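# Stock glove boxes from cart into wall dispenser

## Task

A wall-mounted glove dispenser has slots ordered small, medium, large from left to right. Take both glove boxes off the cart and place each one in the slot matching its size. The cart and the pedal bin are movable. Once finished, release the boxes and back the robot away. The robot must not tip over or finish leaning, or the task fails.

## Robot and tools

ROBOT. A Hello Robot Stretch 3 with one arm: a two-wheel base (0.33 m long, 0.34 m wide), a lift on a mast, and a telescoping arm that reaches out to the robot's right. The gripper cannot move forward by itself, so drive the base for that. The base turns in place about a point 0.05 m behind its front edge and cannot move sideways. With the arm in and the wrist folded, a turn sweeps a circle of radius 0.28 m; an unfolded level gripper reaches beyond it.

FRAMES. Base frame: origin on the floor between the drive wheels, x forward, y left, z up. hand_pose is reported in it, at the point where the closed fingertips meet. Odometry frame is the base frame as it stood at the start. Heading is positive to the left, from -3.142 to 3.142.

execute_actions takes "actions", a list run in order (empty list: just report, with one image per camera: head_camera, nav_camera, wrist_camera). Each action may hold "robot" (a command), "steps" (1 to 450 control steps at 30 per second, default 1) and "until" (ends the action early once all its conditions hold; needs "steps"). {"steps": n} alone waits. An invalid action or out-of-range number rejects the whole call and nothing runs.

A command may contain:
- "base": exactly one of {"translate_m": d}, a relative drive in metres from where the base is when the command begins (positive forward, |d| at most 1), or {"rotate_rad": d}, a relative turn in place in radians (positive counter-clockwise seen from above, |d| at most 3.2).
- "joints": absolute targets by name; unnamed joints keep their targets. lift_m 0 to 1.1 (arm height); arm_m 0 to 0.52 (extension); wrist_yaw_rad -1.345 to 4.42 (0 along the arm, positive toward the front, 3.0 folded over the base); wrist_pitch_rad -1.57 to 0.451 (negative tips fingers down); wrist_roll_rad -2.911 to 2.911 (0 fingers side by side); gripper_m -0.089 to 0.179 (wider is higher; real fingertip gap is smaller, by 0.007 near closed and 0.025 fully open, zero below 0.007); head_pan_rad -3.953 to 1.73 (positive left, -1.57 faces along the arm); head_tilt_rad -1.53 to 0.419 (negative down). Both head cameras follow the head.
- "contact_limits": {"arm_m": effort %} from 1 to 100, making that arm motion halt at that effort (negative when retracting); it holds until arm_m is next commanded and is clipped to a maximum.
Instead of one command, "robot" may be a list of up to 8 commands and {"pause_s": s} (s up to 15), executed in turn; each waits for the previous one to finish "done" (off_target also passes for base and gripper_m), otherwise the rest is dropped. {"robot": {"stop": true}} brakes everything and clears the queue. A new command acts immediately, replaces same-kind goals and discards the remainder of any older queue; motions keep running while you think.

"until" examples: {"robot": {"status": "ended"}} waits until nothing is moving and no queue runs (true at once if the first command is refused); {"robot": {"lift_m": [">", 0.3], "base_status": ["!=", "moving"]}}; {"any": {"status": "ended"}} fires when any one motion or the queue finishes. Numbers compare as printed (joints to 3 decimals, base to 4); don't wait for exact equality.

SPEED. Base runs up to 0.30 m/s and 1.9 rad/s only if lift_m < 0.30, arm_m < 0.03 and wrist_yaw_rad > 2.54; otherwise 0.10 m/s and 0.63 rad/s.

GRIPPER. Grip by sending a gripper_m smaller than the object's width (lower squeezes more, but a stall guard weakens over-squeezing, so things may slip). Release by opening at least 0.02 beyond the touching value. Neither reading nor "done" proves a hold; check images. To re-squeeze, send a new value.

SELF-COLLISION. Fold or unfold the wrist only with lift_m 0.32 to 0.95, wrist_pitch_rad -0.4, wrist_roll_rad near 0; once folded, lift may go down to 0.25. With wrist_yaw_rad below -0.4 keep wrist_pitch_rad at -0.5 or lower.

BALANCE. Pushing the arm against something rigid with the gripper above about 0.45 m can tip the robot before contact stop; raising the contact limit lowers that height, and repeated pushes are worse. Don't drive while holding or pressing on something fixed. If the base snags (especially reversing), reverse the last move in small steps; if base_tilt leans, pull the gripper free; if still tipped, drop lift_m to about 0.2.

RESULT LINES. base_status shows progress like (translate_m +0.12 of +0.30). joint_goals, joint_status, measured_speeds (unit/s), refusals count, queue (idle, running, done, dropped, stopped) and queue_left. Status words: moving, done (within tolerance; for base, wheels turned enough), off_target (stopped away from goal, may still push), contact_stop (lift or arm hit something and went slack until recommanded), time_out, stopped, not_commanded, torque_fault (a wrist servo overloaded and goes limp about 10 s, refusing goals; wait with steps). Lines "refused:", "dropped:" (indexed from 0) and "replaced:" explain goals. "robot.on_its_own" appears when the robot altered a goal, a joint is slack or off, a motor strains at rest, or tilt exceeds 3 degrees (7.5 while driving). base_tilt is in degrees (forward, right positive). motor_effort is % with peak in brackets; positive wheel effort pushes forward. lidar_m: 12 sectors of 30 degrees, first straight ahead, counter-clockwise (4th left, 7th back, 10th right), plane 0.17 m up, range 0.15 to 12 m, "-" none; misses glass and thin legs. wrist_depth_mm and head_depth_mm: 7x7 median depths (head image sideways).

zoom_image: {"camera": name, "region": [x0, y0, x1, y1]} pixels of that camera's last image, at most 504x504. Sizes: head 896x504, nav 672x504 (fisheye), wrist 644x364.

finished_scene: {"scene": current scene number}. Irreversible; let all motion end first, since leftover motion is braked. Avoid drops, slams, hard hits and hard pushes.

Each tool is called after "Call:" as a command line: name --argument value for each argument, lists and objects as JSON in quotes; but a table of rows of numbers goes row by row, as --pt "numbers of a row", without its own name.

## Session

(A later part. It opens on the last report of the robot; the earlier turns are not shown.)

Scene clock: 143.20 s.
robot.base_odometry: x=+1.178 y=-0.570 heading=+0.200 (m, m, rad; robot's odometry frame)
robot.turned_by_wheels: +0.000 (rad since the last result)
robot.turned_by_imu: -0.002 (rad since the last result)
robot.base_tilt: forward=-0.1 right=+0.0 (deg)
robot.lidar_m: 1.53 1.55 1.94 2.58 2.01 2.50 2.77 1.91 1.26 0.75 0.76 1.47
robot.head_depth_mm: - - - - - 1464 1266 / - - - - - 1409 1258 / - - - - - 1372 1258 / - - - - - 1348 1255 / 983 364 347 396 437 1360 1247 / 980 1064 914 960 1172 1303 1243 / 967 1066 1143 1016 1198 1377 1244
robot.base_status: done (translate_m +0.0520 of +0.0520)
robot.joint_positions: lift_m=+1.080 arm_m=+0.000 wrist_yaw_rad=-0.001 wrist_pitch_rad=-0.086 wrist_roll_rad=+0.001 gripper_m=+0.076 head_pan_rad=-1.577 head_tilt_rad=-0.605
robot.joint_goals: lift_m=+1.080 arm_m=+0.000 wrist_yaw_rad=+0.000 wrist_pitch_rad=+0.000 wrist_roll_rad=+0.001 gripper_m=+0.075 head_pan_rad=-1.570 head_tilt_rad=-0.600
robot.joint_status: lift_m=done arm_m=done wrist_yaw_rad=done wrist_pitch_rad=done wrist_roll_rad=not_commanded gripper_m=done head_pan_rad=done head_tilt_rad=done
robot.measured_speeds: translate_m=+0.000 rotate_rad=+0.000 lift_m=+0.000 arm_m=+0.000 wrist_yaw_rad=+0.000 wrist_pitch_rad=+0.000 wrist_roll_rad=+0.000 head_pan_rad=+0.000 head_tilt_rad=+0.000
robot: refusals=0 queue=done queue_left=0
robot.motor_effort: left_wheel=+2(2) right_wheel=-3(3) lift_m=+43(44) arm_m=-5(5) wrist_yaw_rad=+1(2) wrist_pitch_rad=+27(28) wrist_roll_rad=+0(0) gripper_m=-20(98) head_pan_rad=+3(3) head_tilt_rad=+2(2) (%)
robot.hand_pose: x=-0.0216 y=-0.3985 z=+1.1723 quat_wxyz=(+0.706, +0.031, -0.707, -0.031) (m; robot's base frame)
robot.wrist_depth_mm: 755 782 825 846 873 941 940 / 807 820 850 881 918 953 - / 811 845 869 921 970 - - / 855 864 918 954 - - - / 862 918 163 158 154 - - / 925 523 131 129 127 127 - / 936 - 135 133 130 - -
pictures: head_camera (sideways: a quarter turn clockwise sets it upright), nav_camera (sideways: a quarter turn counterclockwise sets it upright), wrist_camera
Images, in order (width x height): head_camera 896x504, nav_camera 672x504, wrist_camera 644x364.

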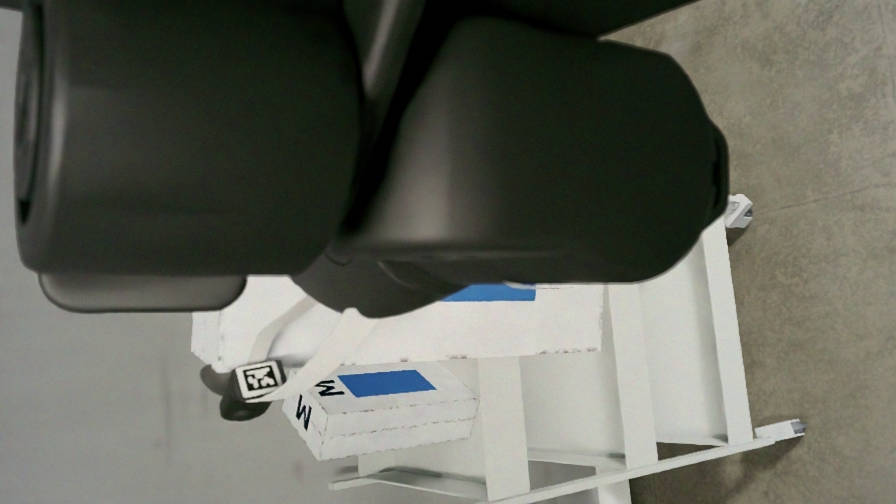

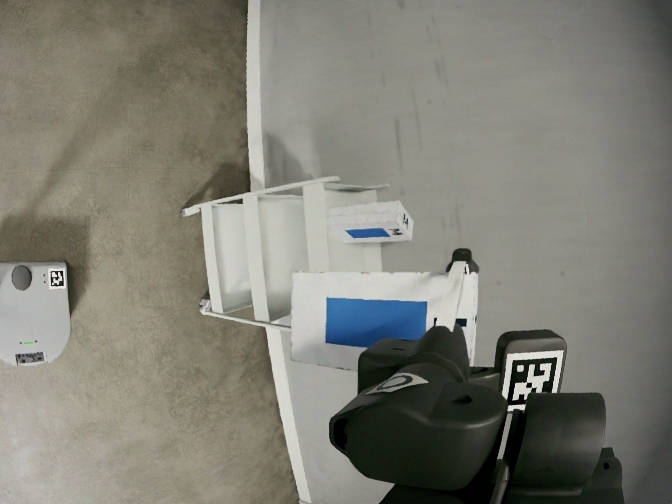

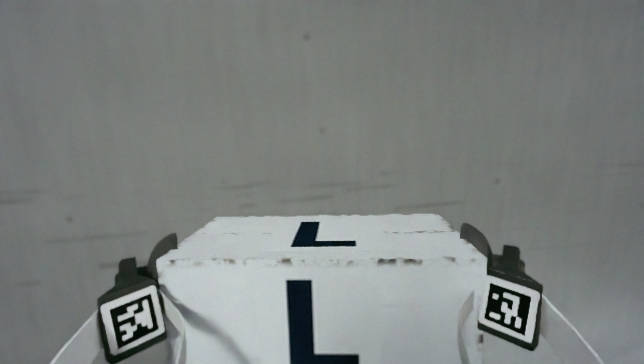

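Call:
execute_actions --actions '[{"robot":[{"base":{"rotate_rad":0.899}},{"base":{"translate_m":1}},{"base":{"translate_m":0.109}},{"base":{"rotate_rad":0.82},"joints":{"head_tilt_rad":-0.7}}],"steps":450,"until":{"robot":{"status":"ended"}}},{"steps":450,"until":{"robot":{"status":"ended"}}},{"robot":{"joints":{"arm_m":0.18,"lift_m":1.1,"wrist_pitch_rad":0.11}},"steps":450,"until":{"robot":{"status":"ended"}}}]'

Scene clock: 170.73 s.
robot.base_odometry: x=+1.682 y=+0.418 heading=+1.919 (m, m, rad; robot's odometry frame)
robot.turned_by_wheels: +1.719 (rad since the last result)
robot.turned_by_imu: +1.732 (rad since the last result)
robot.base_tilt: forward=-0.1 right=+0.0 (deg)
robot.lidar_m: 1.81 1.66 1.74 3.53 2.69 1.64 1.93 1.03 0.76 0.74 0.77 1.07
robot.head_depth_mm: - 718 809 944 1127 1341 1218 / - 710 807 937 1122 1319 1207 / - 670 789 912 1112 1322 1212 / - 522 572 907 1109 1311 1204 / 469 516 755 883 1102 1311 1199 / 624 700 798 901 1101 1304 1199 / 623 698 780 873 1095 1300 1193
robot.base_status: done (rotate_rad +0.8198 of +0.8200)
robot.joint_positions: lift_m=+1.099 arm_m=+0.180 wrist_yaw_rad=+0.000 wrist_pitch_rad=+0.021 wrist_roll_rad=+0.001 gripper_m=+0.076 head_pan_rad=-1.577 head_tilt_rad=-0.691
robot.joint_goals: lift_m=+1.100 arm_m=+0.180 wrist_yaw_rad=+0.000 wrist_pitch_rad=+0.110 wrist_roll_rad=+0.001 gripper_m=+0.075 head_pan_rad=-1.570 head_tilt_rad=-0.700
robot.joint_status: lift_m=done arm_m=done wrist_yaw_rad=done wrist_pitch_rad=off_target wrist_roll_rad=not_commanded gripper_m=done head_pan_rad=done head_tilt_rad=done
robot.measured_speeds: translate_m=+0.000 rotate_rad=+0.000 lift_m=+0.000 arm_m=+0.000 wrist_yaw_rad=+0.000 wrist_pitch_rad=+0.000 wrist_roll_rad=+0.000 head_pan_rad=+0.000 head_tilt_rad=+0.000
robot: refusals=0 queue=dropped queue_left=0
robot.motor_effort: left_wheel=-3(8) right_wheel=+3(5) lift_m=+42(45) arm_m=+5(8) wrist_yaw_rad=-1(1) wrist_pitch_rad=+28(32) wrist_roll_rad=+0(0) gripper_m=-19(20) head_pan_rad=+4(3) head_tilt_rad=-4(16) (%)
robot.hand_pose: x=-0.0214 y=-0.5813 z=+1.2190 quat_wxyz=(+0.707, -0.007, -0.707, +0.007) (m; robot's base frame)
robot.wrist_depth_mm: 293 292 295 295 294 295 295 / 300 302 302 302 300 301 301 / 308 307 308 310 307 309 308 / 313 314 317 314 315 316 314 / 321 321 167 161 157 320 324 / 331 229 132 129 127 126 332 / 336 342 134 131 129 342 339
pictures: head_camera (sideways: a quarter turn clockwise sets it upright), nav_camera (sideways: a quarter turn counterclockwise sets it upright), wrist_camera
Images, in order (width x height): head_camera 896x504, nav_camera 672x504, wrist_camera 644x364.

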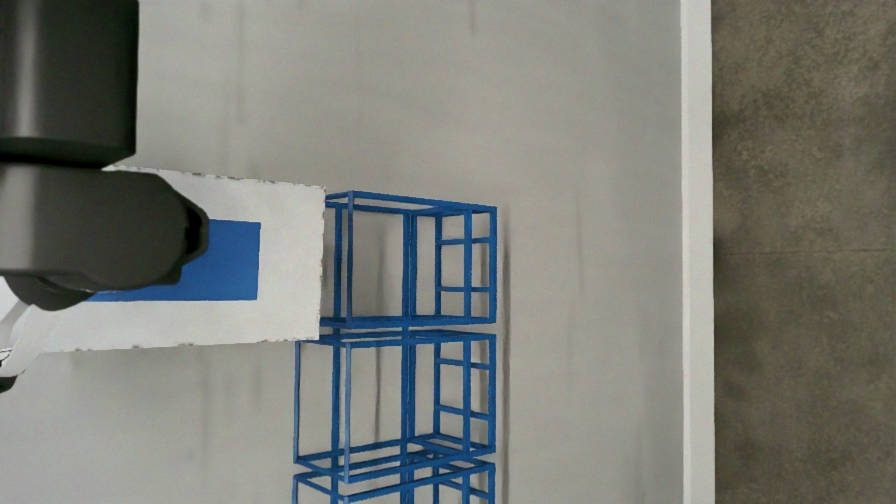

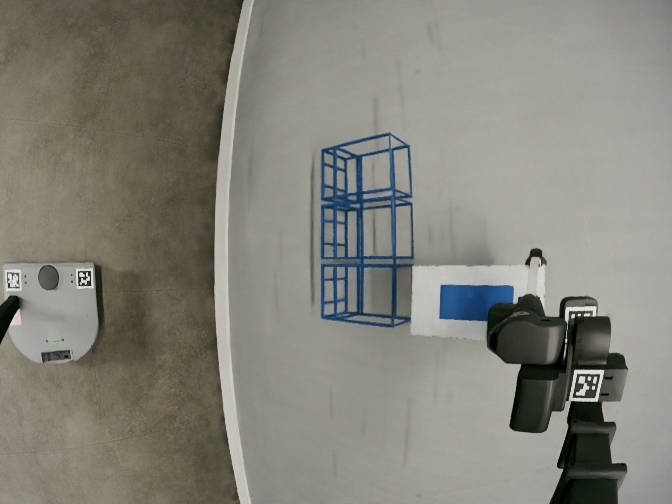

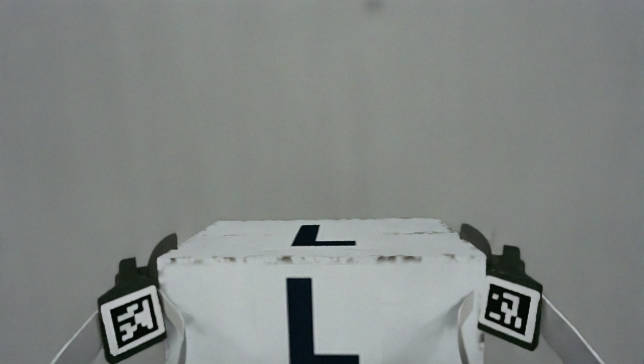

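Call:
execute_actions --actions '[{"robot":[{"base":{"translate_m":-0.015},"joints":{"arm_m":0.285,"wrist_yaw_rad":0.04}},{"joints":{"lift_m":1.055}}],"steps":450,"until":{"robot":{"status":"ended"}}}]'

Call:
zoom_image --camera "head_camera" --region '[260,160,440,370]'

Scene clock: 180.10 s.
robot.base_odometry: x=+1.687 y=+0.404 heading=+1.919 (m, m, rad; robot's odometry frame)
robot.turned_by_wheels: +0.000 (rad since the last result)
robot.turned_by_imu: -0.001 (rad since the last result)
robot.base_tilt: forward=-0.1 right=+0.0 (deg)
robot.lidar_m: 1.83 1.67 1.77 3.54 2.66 1.62 1.92 1.03 0.76 0.74 0.77 1.07
robot.head_depth_mm: 652 711 812 939 1124 1334 1220 / 612 719 808 938 1125 1327 1213 / - 711 789 934 1115 1317 1211 / - 632 802 886 1107 1310 1211 / 564 622 766 882 1105 1310 1198 / 624 700 796 902 1102 1300 1197 / 622 697 786 870 1100 1304 1193
robot.base_status: done (translate_m -0.0150 of -0.0150)
robot.joint_positions: lift_m=+1.055 arm_m=+0.285 wrist_yaw_rad=+0.040 wrist_pitch_rad=+0.021 wrist_roll_rad=+0.001 gripper_m=+0.076 head_pan_rad=-1.577 head_tilt_rad=-0.691
robot.joint_goals: lift_m=+1.055 arm_m=+0.285 wrist_yaw_rad=+0.040 wrist_pitch_rad=+0.110 wrist_roll_rad=+0.001 gripper_m=+0.075 head_pan_rad=-1.570 head_tilt_rad=-0.700
robot.joint_status: lift_m=done arm_m=done wrist_yaw_rad=done wrist_pitch_rad=off_target wrist_roll_rad=not_commanded gripper_m=done head_pan_rad=done head_tilt_rad=done
robot.measured_speeds: translate_m=+0.000 rotate_rad=+0.000 lift_m=+0.000 arm_m=+0.000 wrist_yaw_rad=+0.000 wrist_pitch_rad=+0.000 wrist_roll_rad=+0.000 head_pan_rad=+0.000 head_tilt_rad=+0.000
robot: refusals=0 queue=done queue_left=0
robot.motor_effort: left_wheel=-3(8) right_wheel=+2(4) lift_m=+35(42) arm_m=+5(7) wrist_yaw_rad=+0(5) wrist_pitch_rad=+28(28) wrist_roll_rad=+0(0) gripper_m=-20(20) head_pan_rad=+4(2) head_tilt_rad=-4(5) (%)
robot.hand_pose: x=-0.0113 y=-0.6861 z=+1.1749 quat_wxyz=(+0.707, +0.007, -0.707, +0.021) (m; robot's base frame)
robot.wrist_depth_mm: 201 199 197 197 194 192 190 / 206 203 201 201 198 197 195 / 210 208 207 205 203 201 198 / 215 215 212 210 207 206 204 / 221 218 165 160 156 210 209 / 226 178 132 130 127 127 213 / 232 232 134 131 130 223 218
pictures: head_camera (sideways: a quarter turn clockwise sets it upright), nav_camera (sideways: a quarter turn counterclockwise sets it upright), wrist_camera
Images, in order (width x height): head_camera 896x504, nav_camera 672x504, wrist_camera 644x364.

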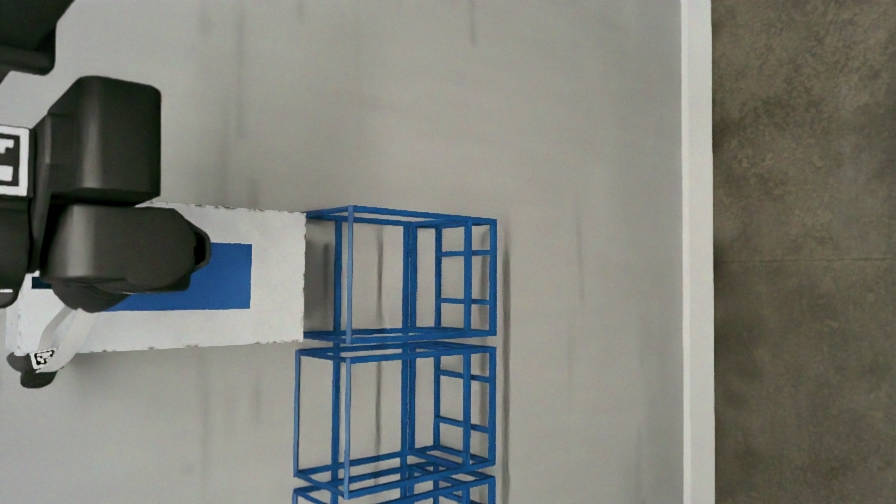

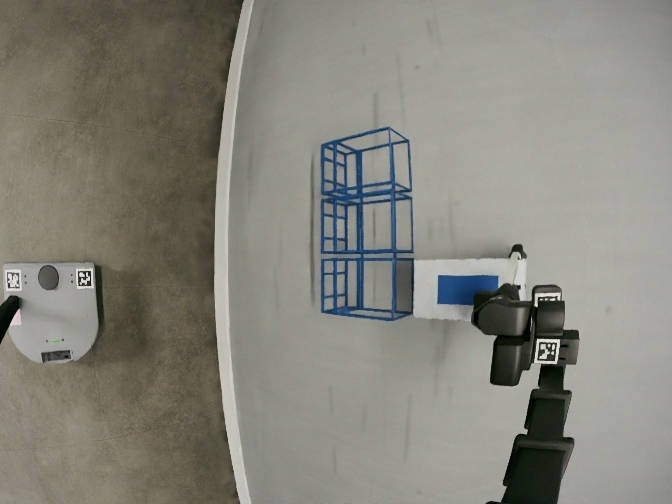

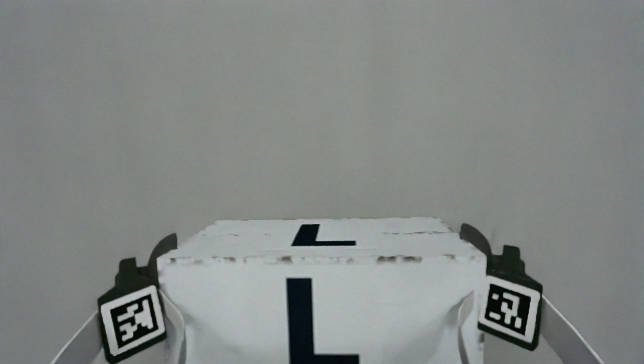

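Region (260, 160, 440, 370) of head_camera's 896x504 image, scaled by 2.400, with more detail than that image has; it fills the left 432 columns of this view, and the rest is white.

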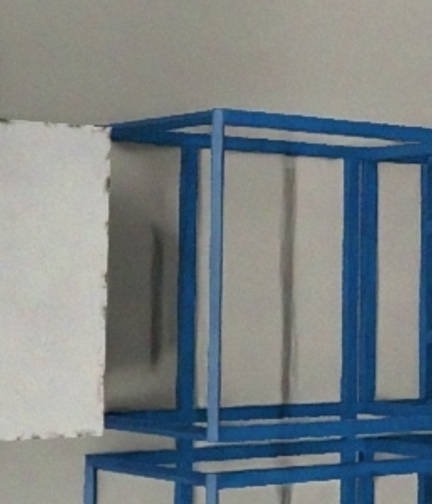

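Call:
execute_actions --actions '[{"robot":[{"base":{"translate_m":-0.002}},{"joints":{"lift_m":0.995}}],"steps":450,"until":{"robot":{"status":"ended"}}}]'

Call:
zoom_image --camera "head_camera" --region '[260,160,440,370]'

Scene clock: 187.27 s.
robot.base_odometry: x=+1.688 y=+0.402 heading=+1.919 (m, m, rad; robot's odometry frame)
robot.turned_by_wheels: +0.000 (rad since the last result)
robot.turned_by_imu: -0.001 (rad since the last result)
robot.base_tilt: forward=-0.1 right=+0.0 (deg)
robot.lidar_m: 1.83 1.67 1.77 3.55 2.67 1.63 1.92 1.03 0.76 0.74 0.77 1.07
robot.head_depth_mm: 613 - 824 939 1124 1335 1224 / 607 710 808 937 1119 1332 1214 / - - 804 934 1113 1324 1211 / 607 - 709 885 1109 1312 1211 / 606 635 706 879 1104 1307 1198 / 624 702 797 899 1102 1305 1197 / 623 699 796 871 1092 1303 1193
robot.base_status: done (translate_m -0.0020 of -0.0020)
robot.joint_positions: lift_m=+0.995 arm_m=+0.285 wrist_yaw_rad=+0.040 wrist_pitch_rad=+0.021 wrist_roll_rad=+0.001 gripper_m=+0.076 head_pan_rad=-1.577 head_tilt_rad=-0.691
robot.joint_goals: lift_m=+0.995 arm_m=+0.285 wrist_yaw_rad=+0.040 wrist_pitch_rad=+0.110 wrist_roll_rad=+0.001 gripper_m=+0.075 head_pan_rad=-1.570 head_tilt_rad=-0.700
robot.joint_status: lift_m=done arm_m=done wrist_yaw_rad=done wrist_pitch_rad=off_target wrist_roll_rad=not_commanded gripper_m=done head_pan_rad=done head_tilt_rad=done
robot.measured_speeds: translate_m=+0.000 rotate_rad=+0.000 lift_m=+0.000 arm_m=+0.000 wrist_yaw_rad=+0.000 wrist_pitch_rad=+0.000 wrist_roll_rad=+0.000 head_pan_rad=+0.000 head_tilt_rad=+0.000
robot: refusals=0 queue=done queue_left=0
robot.motor_effort: left_wheel=-3(5) right_wheel=+2(4) lift_m=+34(35) arm_m=+5(6) wrist_yaw_rad=+0(0) wrist_pitch_rad=+28(28) wrist_roll_rad=+0(0) gripper_m=-20(20) head_pan_rad=+3(3) head_tilt_rad=-4(4) (%)
robot.hand_pose: x=-0.0111 y=-0.6861 z=+1.1149 quat_wxyz=(+0.707, +0.007, -0.707, +0.021) (m; robot's base frame)
robot.wrist_depth_mm: 200 199 198 196 193 192 191 / 206 205 201 200 198 197 194 / 210 209 208 204 202 201 199 / 216 214 211 210 207 205 204 / 222 217 166 160 156 209 209 / 227 178 132 129 127 126 213 / 234 231 134 132 129 222 218
pictures: head_camera (sideways: a quarter turn clockwise sets it upright), nav_camera (sideways: a quarter turn counterclockwise sets it upright), wrist_camera
Images, in order (width x height): head_camera 896x504, nav_camera 672x504, wrist_camera 644x364.

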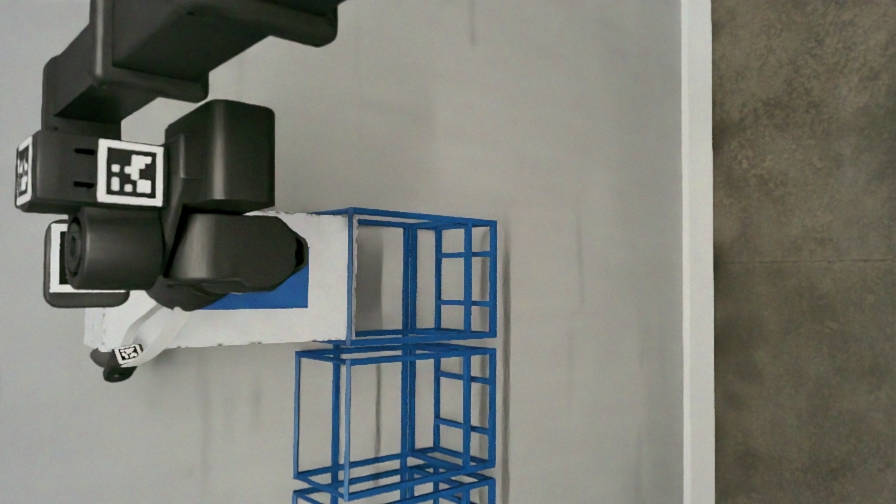

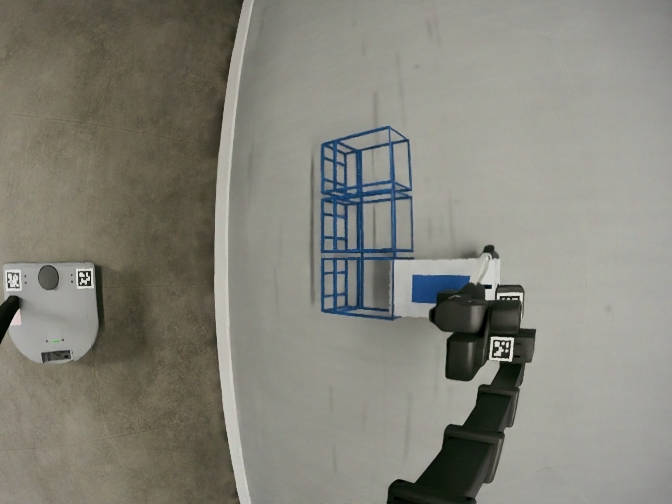

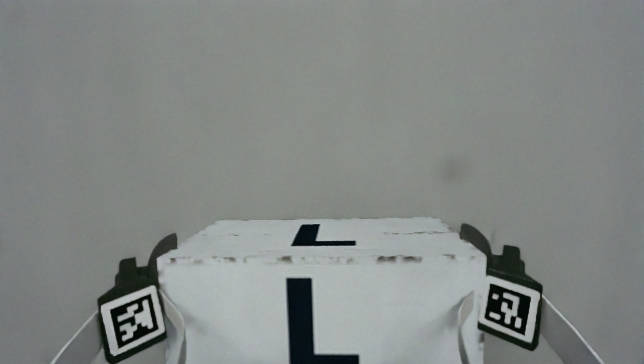

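Region (260, 160, 440, 370) of head_camera's 896x504 image, scaled by 2.400, with more detail than that image has; it fills the left 432 columns of this view, and the rest is white.

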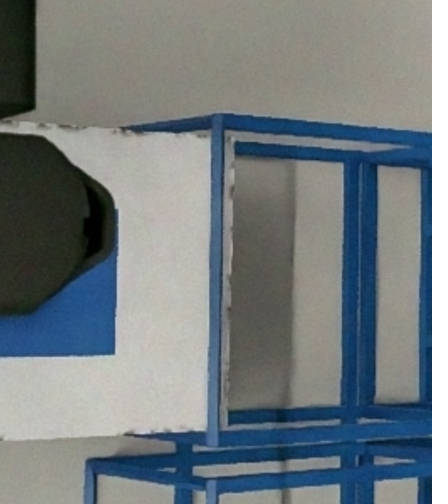

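Call:
execute_actions --actions '[{"robot":[{"joints":{"lift_m":0.81}},{"joints":{"gripper_m":0.179}},{"joints":{"lift_m":0.835}},{"joints":{"arm_m":0}}],"steps":450,"until":{"robot":{"status":"ended"}}}]'

Call:
execute_actions --actions '[{"robot":[{"base":{"rotate_rad":-0.88},"joints":{"wrist_yaw_rad":3,"wrist_pitch_rad":-0.4,"lift_m":0.6,"gripper_m":0.04}},{"base":{"translate_m":-1},"joints":{"lift_m":0.28}},{"base":{"translate_m":-0.99}},{"base":{"rotate_rad":0.43},"joints":{"lift_m":0.8,"head_tilt_rad":-0.6}},{"joints":{"wrist_yaw_rad":0}},{"joints":{"wrist_pitch_rad":0,"gripper_m":0.179}}],"steps":450,"until":{"robot":{"status":"ended"}}},{"steps":450,"until":{"robot":{"status":"ended"}}}]'

Scene clock: 212.97 s.
robot.base_odometry: x=+1.688 y=+0.402 heading=+1.919 (m, m, rad; robot's odometry frame)
robot.turned_by_wheels: +0.000 (rad since the last result)
robot.turned_by_imu: -0.002 (rad since the last result)
robot.base_tilt: forward=-0.1 right=+0.0 (deg)
robot.lidar_m: 1.83 1.67 1.77 3.54 2.67 1.62 1.92 1.03 0.76 0.74 0.77 1.07
robot.head_depth_mm: 633 711 810 947 1124 1306 - / 630 708 808 917 1117 1300 - / 630 707 801 932 1081 1324 - / 628 704 718 808 1052 - - / 628 702 726 802 1075 1313 1200 / 625 701 797 882 1103 1304 1196 / 623 697 793 871 1097 1302 1199
robot.base_status: done (translate_m -0.0020 of -0.0020)
robot.joint_positions: lift_m=+0.835 arm_m=+0.000 wrist_yaw_rad=+0.040 wrist_pitch_rad=+0.086 wrist_roll_rad=+0.001 gripper_m=+0.179 head_pan_rad=-1.577 head_tilt_rad=-0.691
robot.joint_goals: lift_m=+0.835 arm_m=+0.000 wrist_yaw_rad=+0.040 wrist_pitch_rad=+0.110 wrist_roll_rad=+0.001 gripper_m=+0.179 head_pan_rad=-1.570 head_tilt_rad=-0.700
robot.joint_status: lift_m=done arm_m=done wrist_yaw_rad=done wrist_pitch_rad=off_target wrist_roll_rad=not_commanded gripper_m=done head_pan_rad=done head_tilt_rad=done
robot.measured_speeds: translate_m=+0.000 rotate_rad=+0.000 lift_m=+0.000 arm_m=+0.000 wrist_yaw_rad=+0.000 wrist_pitch_rad=+0.000 wrist_roll_rad=+0.000 head_pan_rad=+0.000 head_tilt_rad=+0.000
robot: refusals=0 queue=done queue_left=0
robot.motor_effort: left_wheel=-3(3) right_wheel=+2(2) lift_m=+37(37) arm_m=-5(4) wrist_yaw_rad=-1(1) wrist_pitch_rad=+8(28) wrist_roll_rad=+0(0) gripper_m=+0(86) head_pan_rad=+4(3) head_tilt_rad=-5(4) (%)
robot.hand_pose: x=-0.0111 y=-0.4025 z=+0.9715 quat_wxyz=(+0.706, -0.016, -0.707, +0.044) (m; robot's base frame)
robot.wrist_depth_mm: 490 487 481 483 475 470 465 / 494 497 483 479 480 473 461 / 502 497 497 481 480 477 475 / 508 503 505 500 490 485 482 / 515 510 503 403 500 488 490 / 517 509 508 410 495 500 492 / - 514 515 419 502 505 -
pictures: head_camera (sideways: a quarter turn clockwise sets it upright), nav_camera (sideways: a quarter turn counterclockwise sets it upright), wrist_camera
Images, in order (width x height): head_camera 896x504, nav_camera 672x504, wrist_camera 644x364.

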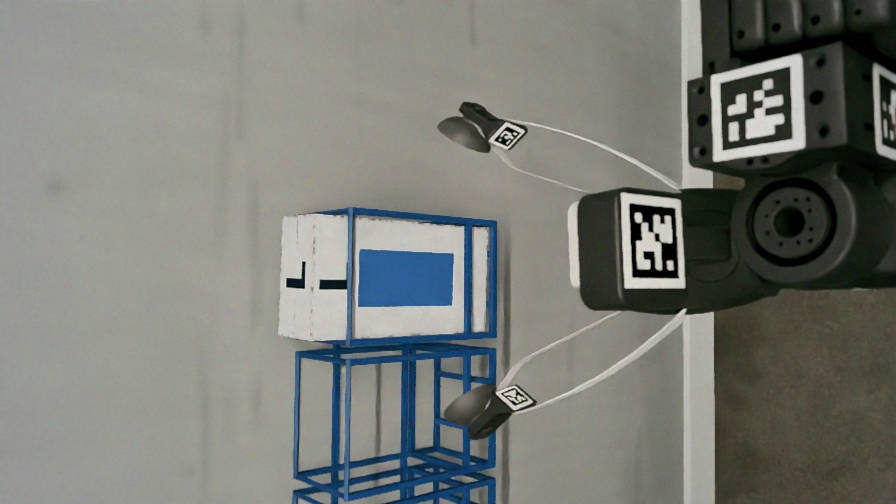

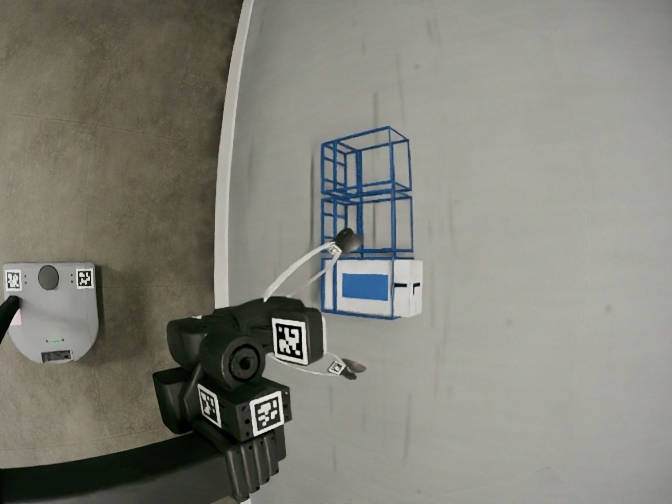

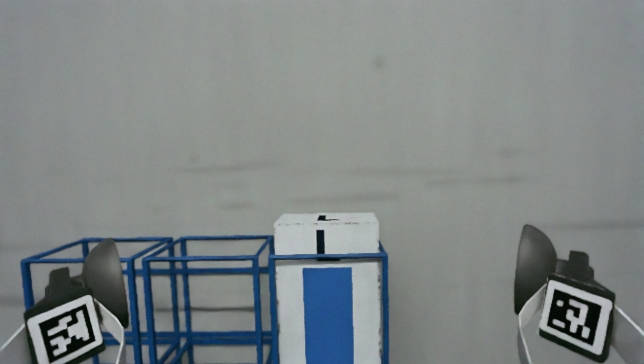

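Scene clock: 237.43 s.
robot.base_odometry: x=+0.679 y=-1.313 heading=+1.469 (m, m, rad; robot's odometry frame)
robot.turned_by_wheels: -0.450 (rad since the last result)
robot.turned_by_imu: -0.463 (rad since the last result)
robot.base_tilt: forward=-0.1 right=+0.0 (deg)
robot.lidar_m: 3.15 2.51 2.68 2.14 1.76 0.82 0.63 0.62 0.59 0.48 2.24 2.39
robot.head_depth_mm: 759 807 859 914 923 1056 1130 / 857 916 987 1011 919 1066 1203 / 981 1059 1157 1047 865 1047 1187 / 1146 1263 1130 965 859 1038 - / 1393 1552 1644 966 877 1049 1199 / 1749 2009 2319 1048 1637 1383 1241 / 1936 2123 2360 2165 1722 1447 1243
robot.base_status: done (rotate_rad +0.4298 of +0.4300)
robot.joint_positions: lift_m=+0.800 arm_m=+0.000 wrist_yaw_rad=+0.002 wrist_pitch_rad=-0.025 wrist_roll_rad=+0.001 gripper_m=+0.179 head_pan_rad=-1.577 head_tilt_rad=-0.605
robot.joint_goals: lift_m=+0.800 arm_m=+0.000 wrist_yaw_rad=+0.000 wrist_pitch_rad=+0.000 wrist_roll_rad=+0.001 gripper_m=+0.179 head_pan_rad=-1.570 head_tilt_rad=-0.600
robot.joint_status: lift_m=done arm_m=done wrist_yaw_rad=done wrist_pitch_rad=done wrist_roll_rad=not_commanded gripper_m=done head_pan_rad=done head_tilt_rad=done
robot.measured_speeds: translate_m=+0.000 rotate_rad=+0.000 lift_m=+0.000 arm_m=+0.000 wrist_yaw_rad=+0.000 wrist_pitch_rad=+0.000 wrist_roll_rad=+0.000 head_pan_rad=+0.000 head_tilt_rad=+0.000
robot: refusals=0 queue=done queue_left=0
robot.motor_effort: left_wheel=-3(8) right_wheel=+3(7) lift_m=+37(37) arm_m=-5(5) wrist_yaw_rad=-3(5) wrist_pitch_rad=+8(8) wrist_roll_rad=+0(0) gripper_m=+1(86) head_pan_rad=+3(3) head_tilt_rad=+3(14) (%)
robot.hand_pose: x=-0.0209 y=-0.4008 z=+0.9080 quat_wxyz=(+0.707, +0.010, -0.707, -0.009) (m; robot's base frame)
robot.wrist_depth_mm: - - - - 687 517 410 / - - - - 701 520 418 / - - - - 718 536 426 / - - - 568 733 542 433 / - - - 585 710 576 435 / - - 680 604 583 521 417 / - - - 481 476 410 -
pictures: head_camera (sideways: a quarter turn clockwise sets it upright), nav_camera (sideways: a quarter turn counterclockwise sets it upright), wrist_camera
Images, in order (width x height): head_camera 896x504, nav_camera 672x504, wrist_camera 644x364.

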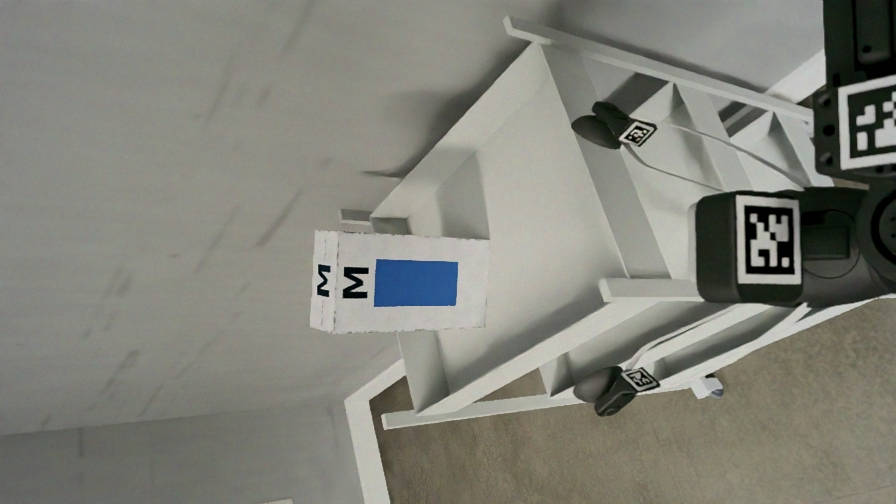

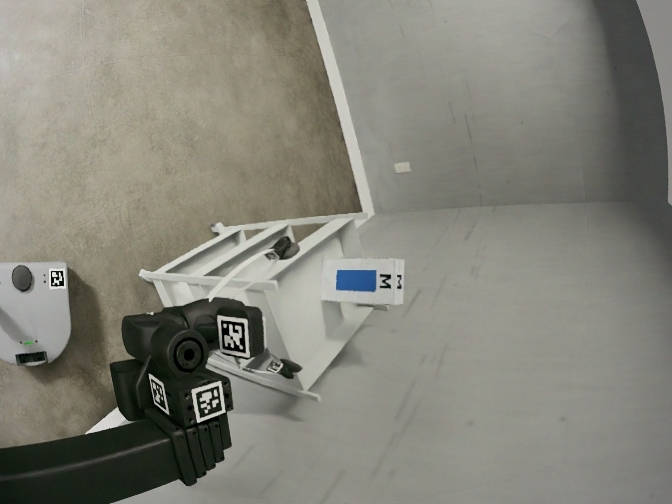

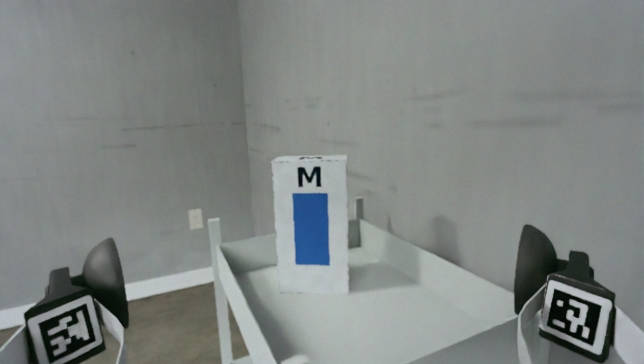

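Call:
execute_actions --actions '[{"robot":[{"base":{"translate_m":0.01},"joints":{"lift_m":0.88}},{"joints":{"arm_m":0.43}},{"joints":{"lift_m":0.83}}],"steps":450,"until":{"robot":{"status":"ended"}}}]'

Scene clock: 249.80 s.
robot.base_odometry: x=+0.680 y=-1.303 heading=+1.469 (m, m, rad; robot's odometry frame)
robot.turned_by_wheels: +0.000 (rad since the last result)
robot.turned_by_imu: -0.002 (rad since the last result)
robot.base_tilt: forward=-0.1 right=+0.0 (deg)
robot.lidar_m: 3.13 2.50 2.67 2.14 1.79 0.83 0.64 0.63 0.58 0.48 2.24 2.39
robot.head_depth_mm: 769 819 873 928 941 - - / 868 931 993 1018 - 1073 1215 / 995 1077 1142 1006 861 1044 1192 / 1173 1279 - 966 856 966 1121 / 1407 1578 1731 991 906 1067 1200 / 1781 2038 2363 1052 1589 1401 1250 / 1941 2106 2339 2176 1723 1441 1244
robot.base_status: done (translate_m +0.0100 of +0.0100)
robot.joint_positions: lift_m=+0.830 arm_m=+0.430 wrist_yaw_rad=+0.001 wrist_pitch_rad=-0.023 wrist_roll_rad=+0.001 gripper_m=+0.179 head_pan_rad=-1.577 head_tilt_rad=-0.605
robot.joint_goals: lift_m=+0.830 arm_m=+0.430 wrist_yaw_rad=+0.000 wrist_pitch_rad=+0.000 wrist_roll_rad=+0.001 gripper_m=+0.179 head_pan_rad=-1.570 head_tilt_rad=-0.600
robot.joint_status: lift_m=done arm_m=done wrist_yaw_rad=done wrist_pitch_rad=done wrist_roll_rad=not_commanded gripper_m=done head_pan_rad=done head_tilt_rad=done
robot.measured_speeds: translate_m=+0.000 rotate_rad=+0.000 lift_m=+0.000 arm_m=+0.000 wrist_yaw_rad=+0.000 wrist_pitch_rad=+0.000 wrist_roll_rad=+0.000 head_pan_rad=+0.000 head_tilt_rad=+0.000
robot: refusals=0 queue=done queue_left=0
robot.motor_effort: left_wheel=-3(5) right_wheel=+2(5) lift_m=+29(39) arm_m=+6(3) wrist_yaw_rad=-2(4) wrist_pitch_rad=+7(8) wrist_roll_rad=+0(0) gripper_m=+1(0) head_pan_rad=+3(3) head_tilt_rad=+3(3) (%)
robot.hand_pose: x=-0.0213 y=-0.8302 z=+0.9387 quat_wxyz=(+0.707, +0.009, -0.707, -0.008) (m; robot's base frame)
robot.wrist_depth_mm: - - - 682 453 338 269 / - - - 716 465 345 277 / - - - 722 476 355 278 / - - - 749 483 359 282 / - - - 796 499 379 286 / - - - 210 459 398 274 / - - 162 160 158 393 -
pictures: head_camera (sideways: a quarter turn clockwise sets it upright), nav_camera (sideways: a quarter turn counterclockwise sets it upright), wrist_camera
Images, in order (width x height): head_camera 896x504, nav_camera 672x504, wrist_camera 644x364.

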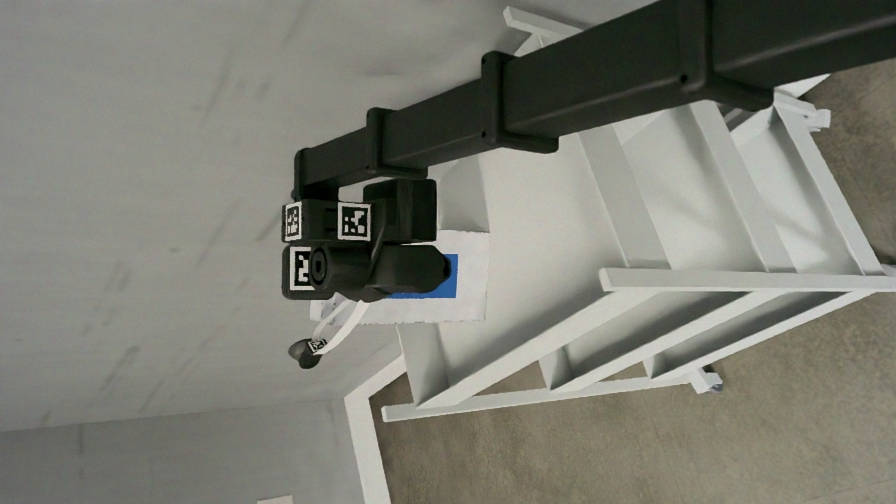

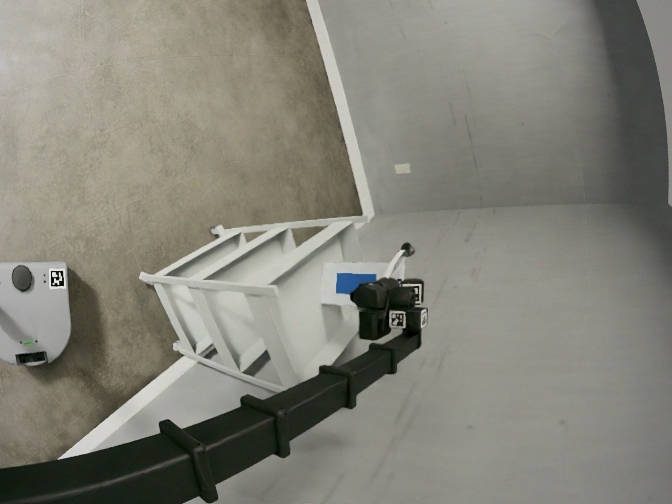

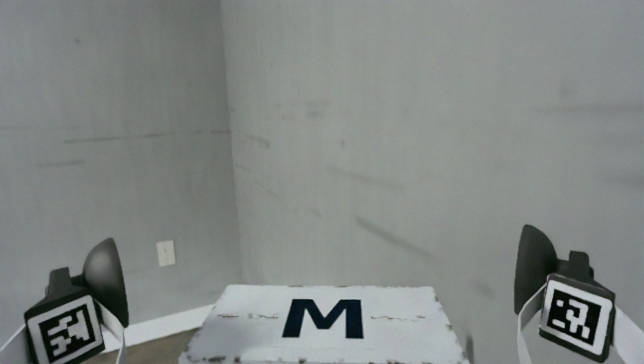

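Call:
execute_actions --actions '[{"robot":[{"joints":{"lift_m":0.785,"arm_m":0.44}},{"joints":{"gripper_m":0.075}},{"joints":{"lift_m":1.07}}],"steps":450,"until":{"robot":{"status":"ended"}}}]'

Scene clock: 258.60 s.
robot.base_odometry: x=+0.680 y=-1.303 heading=+1.469 (m, m, rad; robot's odometry frame)
robot.turned_by_wheels: +0.000 (rad since the last result)
robot.turned_by_imu: -0.002 (rad since the last result)
robot.base_tilt: forward=-0.1 right=+0.0 (deg)
robot.lidar_m: 3.16 2.50 2.67 2.14 1.79 0.82 0.64 0.63 0.58 0.48 2.24 2.40
robot.head_depth_mm: - 821 874 930 919 1071 1158 / 893 931 999 1012 914 1071 1210 / - 1075 1150 1040 863 1043 1184 / - 746 1331 1067 855 965 1129 / 1373 761 1788 1061 903 1060 1196 / 1769 2042 2345 1057 1600 1400 1245 / 1924 2119 2328 2144 1735 1453 1246
robot.base_status: done (translate_m +0.0100 of +0.0100)
robot.joint_positions: lift_m=+1.070 arm_m=+0.440 wrist_yaw_rad=+0.001 wrist_pitch_rad=-0.069 wrist_roll_rad=+0.001 gripper_m=+0.076 head_pan_rad=-1.577 head_tilt_rad=-0.605
robot.joint_goals: lift_m=+1.070 arm_m=+0.440 wrist_yaw_rad=+0.000 wrist_pitch_rad=+0.000 wrist_roll_rad=+0.001 gripper_m=+0.075 head_pan_rad=-1.570 head_tilt_rad=-0.600
robot.joint_status: lift_m=done arm_m=done wrist_yaw_rad=done wrist_pitch_rad=done wrist_roll_rad=not_commanded gripper_m=done head_pan_rad=done head_tilt_rad=done
robot.measured_speeds: translate_m=+0.000 rotate_rad=+0.000 lift_m=+0.000 arm_m=+0.000 wrist_yaw_rad=+0.000 wrist_pitch_rad=+0.000 wrist_roll_rad=+0.000 head_pan_rad=+0.000 head_tilt_rad=+0.000
robot: refusals=0 queue=done queue_left=0
robot.motor_effort: left_wheel=-3(3) right_wheel=+2(2) lift_m=+41(44) arm_m=+5(12) wrist_yaw_rad=-1(1) wrist_pitch_rad=+21(22) wrist_roll_rad=+0(0) gripper_m=-20(95) head_pan_rad=+3(4) head_tilt_rad=+3(3) (%)
robot.hand_pose: x=-0.0213 y=-0.8386 z=+1.1668 quat_wxyz=(+0.707, +0.025, -0.707, -0.024) (m; robot's base frame)
robot.wrist_depth_mm: - - - 653 446 331 265 / - - - 694 455 339 269 / - - - 719 467 347 274 / - - - 768 485 358 280 / - - 181 174 172 349 284 / - - 131 128 126 128 291 / - - 133 131 129 342 286
pictures: head_camera (sideways: a quarter turn clockwise sets it upright), nav_camera (sideways: a quarter turn counterclockwise sets it upright), wrist_camera
Images, in order (width x height): head_camera 896x504, nav_camera 672x504, wrist_camera 644x364.

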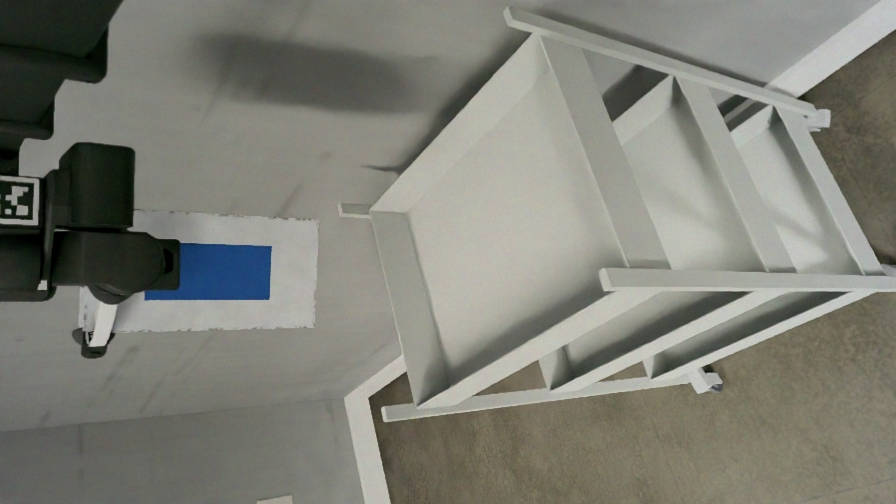

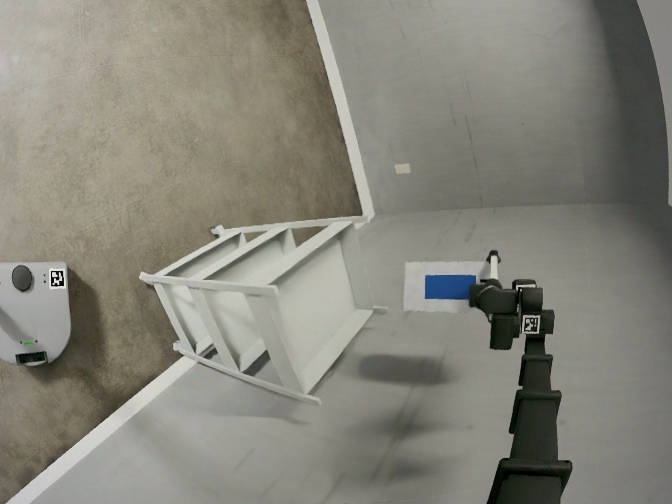

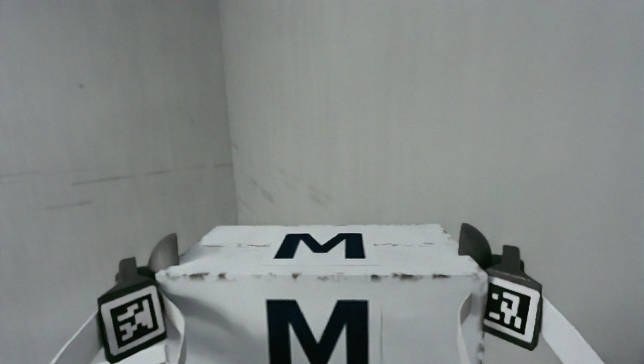

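Call:
execute_actions --actions '[{"robot":[{"joints":{"arm_m":0}},{"base":{"rotate_rad":-0.377}},{"base":{"translate_m":1}},{"base":{"translate_m":1}},{"base":{"translate_m":0.078}},{"base":{"rotate_rad":0.827},"joints":{"head_tilt_rad":-0.7}}],"steps":450,"until":{"robot":{"status":"ended"}}},{"steps":450,"until":{"robot":{"status":"ended"}}},{"steps":450,"until":{"robot":{"status":"ended"}}},{"robot":{"joints":{"arm_m":0.22,"wrist_yaw_rad":0.03,"wrist_pitch_rad":0.09}},"steps":450,"until":{"robot":{"status":"ended"}}}]'

Scene clock: 299.30 s.
robot.base_odometry: x=+1.637 y=+0.541 heading=+1.919 (m, m, rad; robot's odometry frame)
robot.turned_by_wheels: +0.450 (rad since the last result)
robot.turned_by_imu: +0.449 (rad since the last result)
robot.base_tilt: forward=-0.1 right=+0.0 (deg)
robot.lidar_m: 1.69 1.59 1.57 3.53 2.87 1.76 2.06 1.03 0.76 0.74 0.77 1.07
robot.head_depth_mm: 626 721 812 942 1129 1330 1223 / - 726 723 817 1124 1324 1210 / - 719 727 809 1118 1322 1214 / - - 614 910 1106 1315 1203 / 500 550 712 892 1103 1319 1200 / 632 700 783 900 1100 1304 1192 / 623 699 786 900 1090 1300 1195
robot.base_status: done (rotate_rad +0.8268 of +0.8270)
robot.joint_positions: lift_m=+1.070 arm_m=+0.220 wrist_yaw_rad=+0.030 wrist_pitch_rad=+0.017 wrist_roll_rad=+0.001 gripper_m=+0.076 head_pan_rad=-1.577 head_tilt_rad=-0.691
robot.joint_goals: lift_m=+1.070 arm_m=+0.220 wrist_yaw_rad=+0.030 wrist_pitch_rad=+0.090 wrist_roll_rad=+0.001 gripper_m=+0.075 head_pan_rad=-1.570 head_tilt_rad=-0.700
robot.joint_status: lift_m=done arm_m=done wrist_yaw_rad=done wrist_pitch_rad=off_target wrist_roll_rad=not_commanded gripper_m=done head_pan_rad=done head_tilt_rad=done
robot.measured_speeds: translate_m=+0.000 rotate_rad=+0.000 lift_m=+0.000 arm_m=+0.000 wrist_yaw_rad=+0.000 wrist_pitch_rad=+0.000 wrist_roll_rad=+0.000 head_pan_rad=+0.000 head_tilt_rad=+0.000
robot: refusals=0 queue=dropped queue_left=0
robot.motor_effort: left_wheel=-3(6) right_wheel=+2(5) lift_m=+41(41) arm_m=+5(4) wrist_yaw_rad=-1(6) wrist_pitch_rad=+23(25) wrist_roll_rad=+0(0) gripper_m=-20(19) head_pan_rad=+4(3) head_tilt_rad=-4(15) (%)
robot.hand_pose: x=-0.0137 y=-0.6211 z=+1.1887 quat_wxyz=(+0.707, +0.005, -0.707, +0.016) (m; robot's base frame)
robot.wrist_depth_mm: 261 260 258 256 256 255 252 / 267 265 265 262 261 260 258 / 275 271 272 268 267 263 263 / 280 277 279 276 275 271 270 / 288 287 187 181 177 277 277 / 296 290 130 128 126 130 284 / 301 136 133 130 128 293 292
pictures: head_camera (sideways: a quarter turn clockwise sets it upright), nav_camera (sideways: a quarter turn counterclockwise sets it upright), wrist_camera
Images, in order (width x height): head_camera 896x504, nav_camera 672x504, wrist_camera 644x364.

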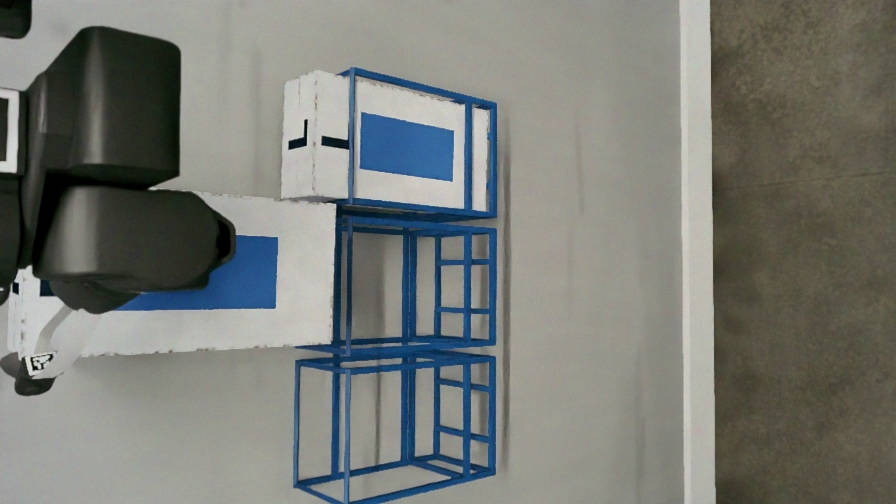

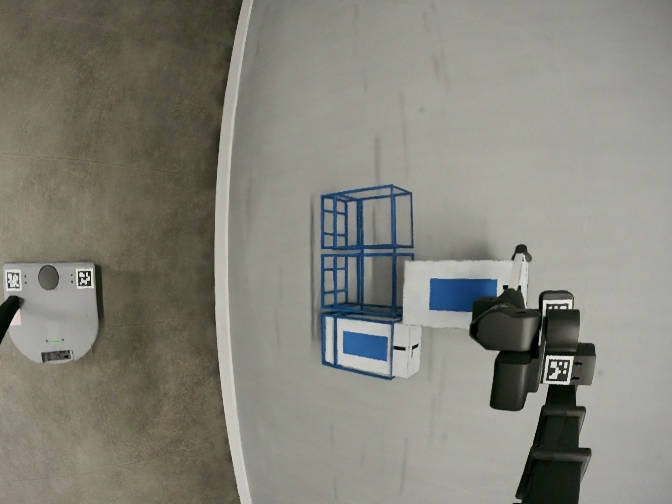

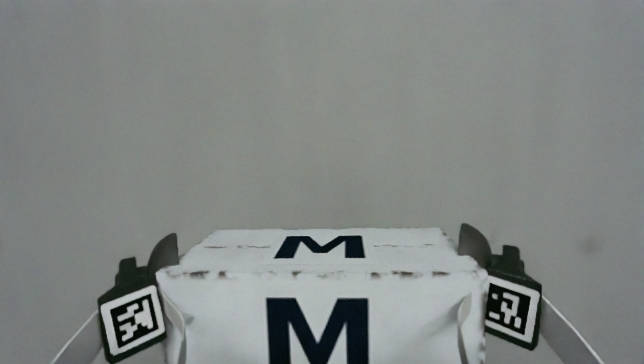

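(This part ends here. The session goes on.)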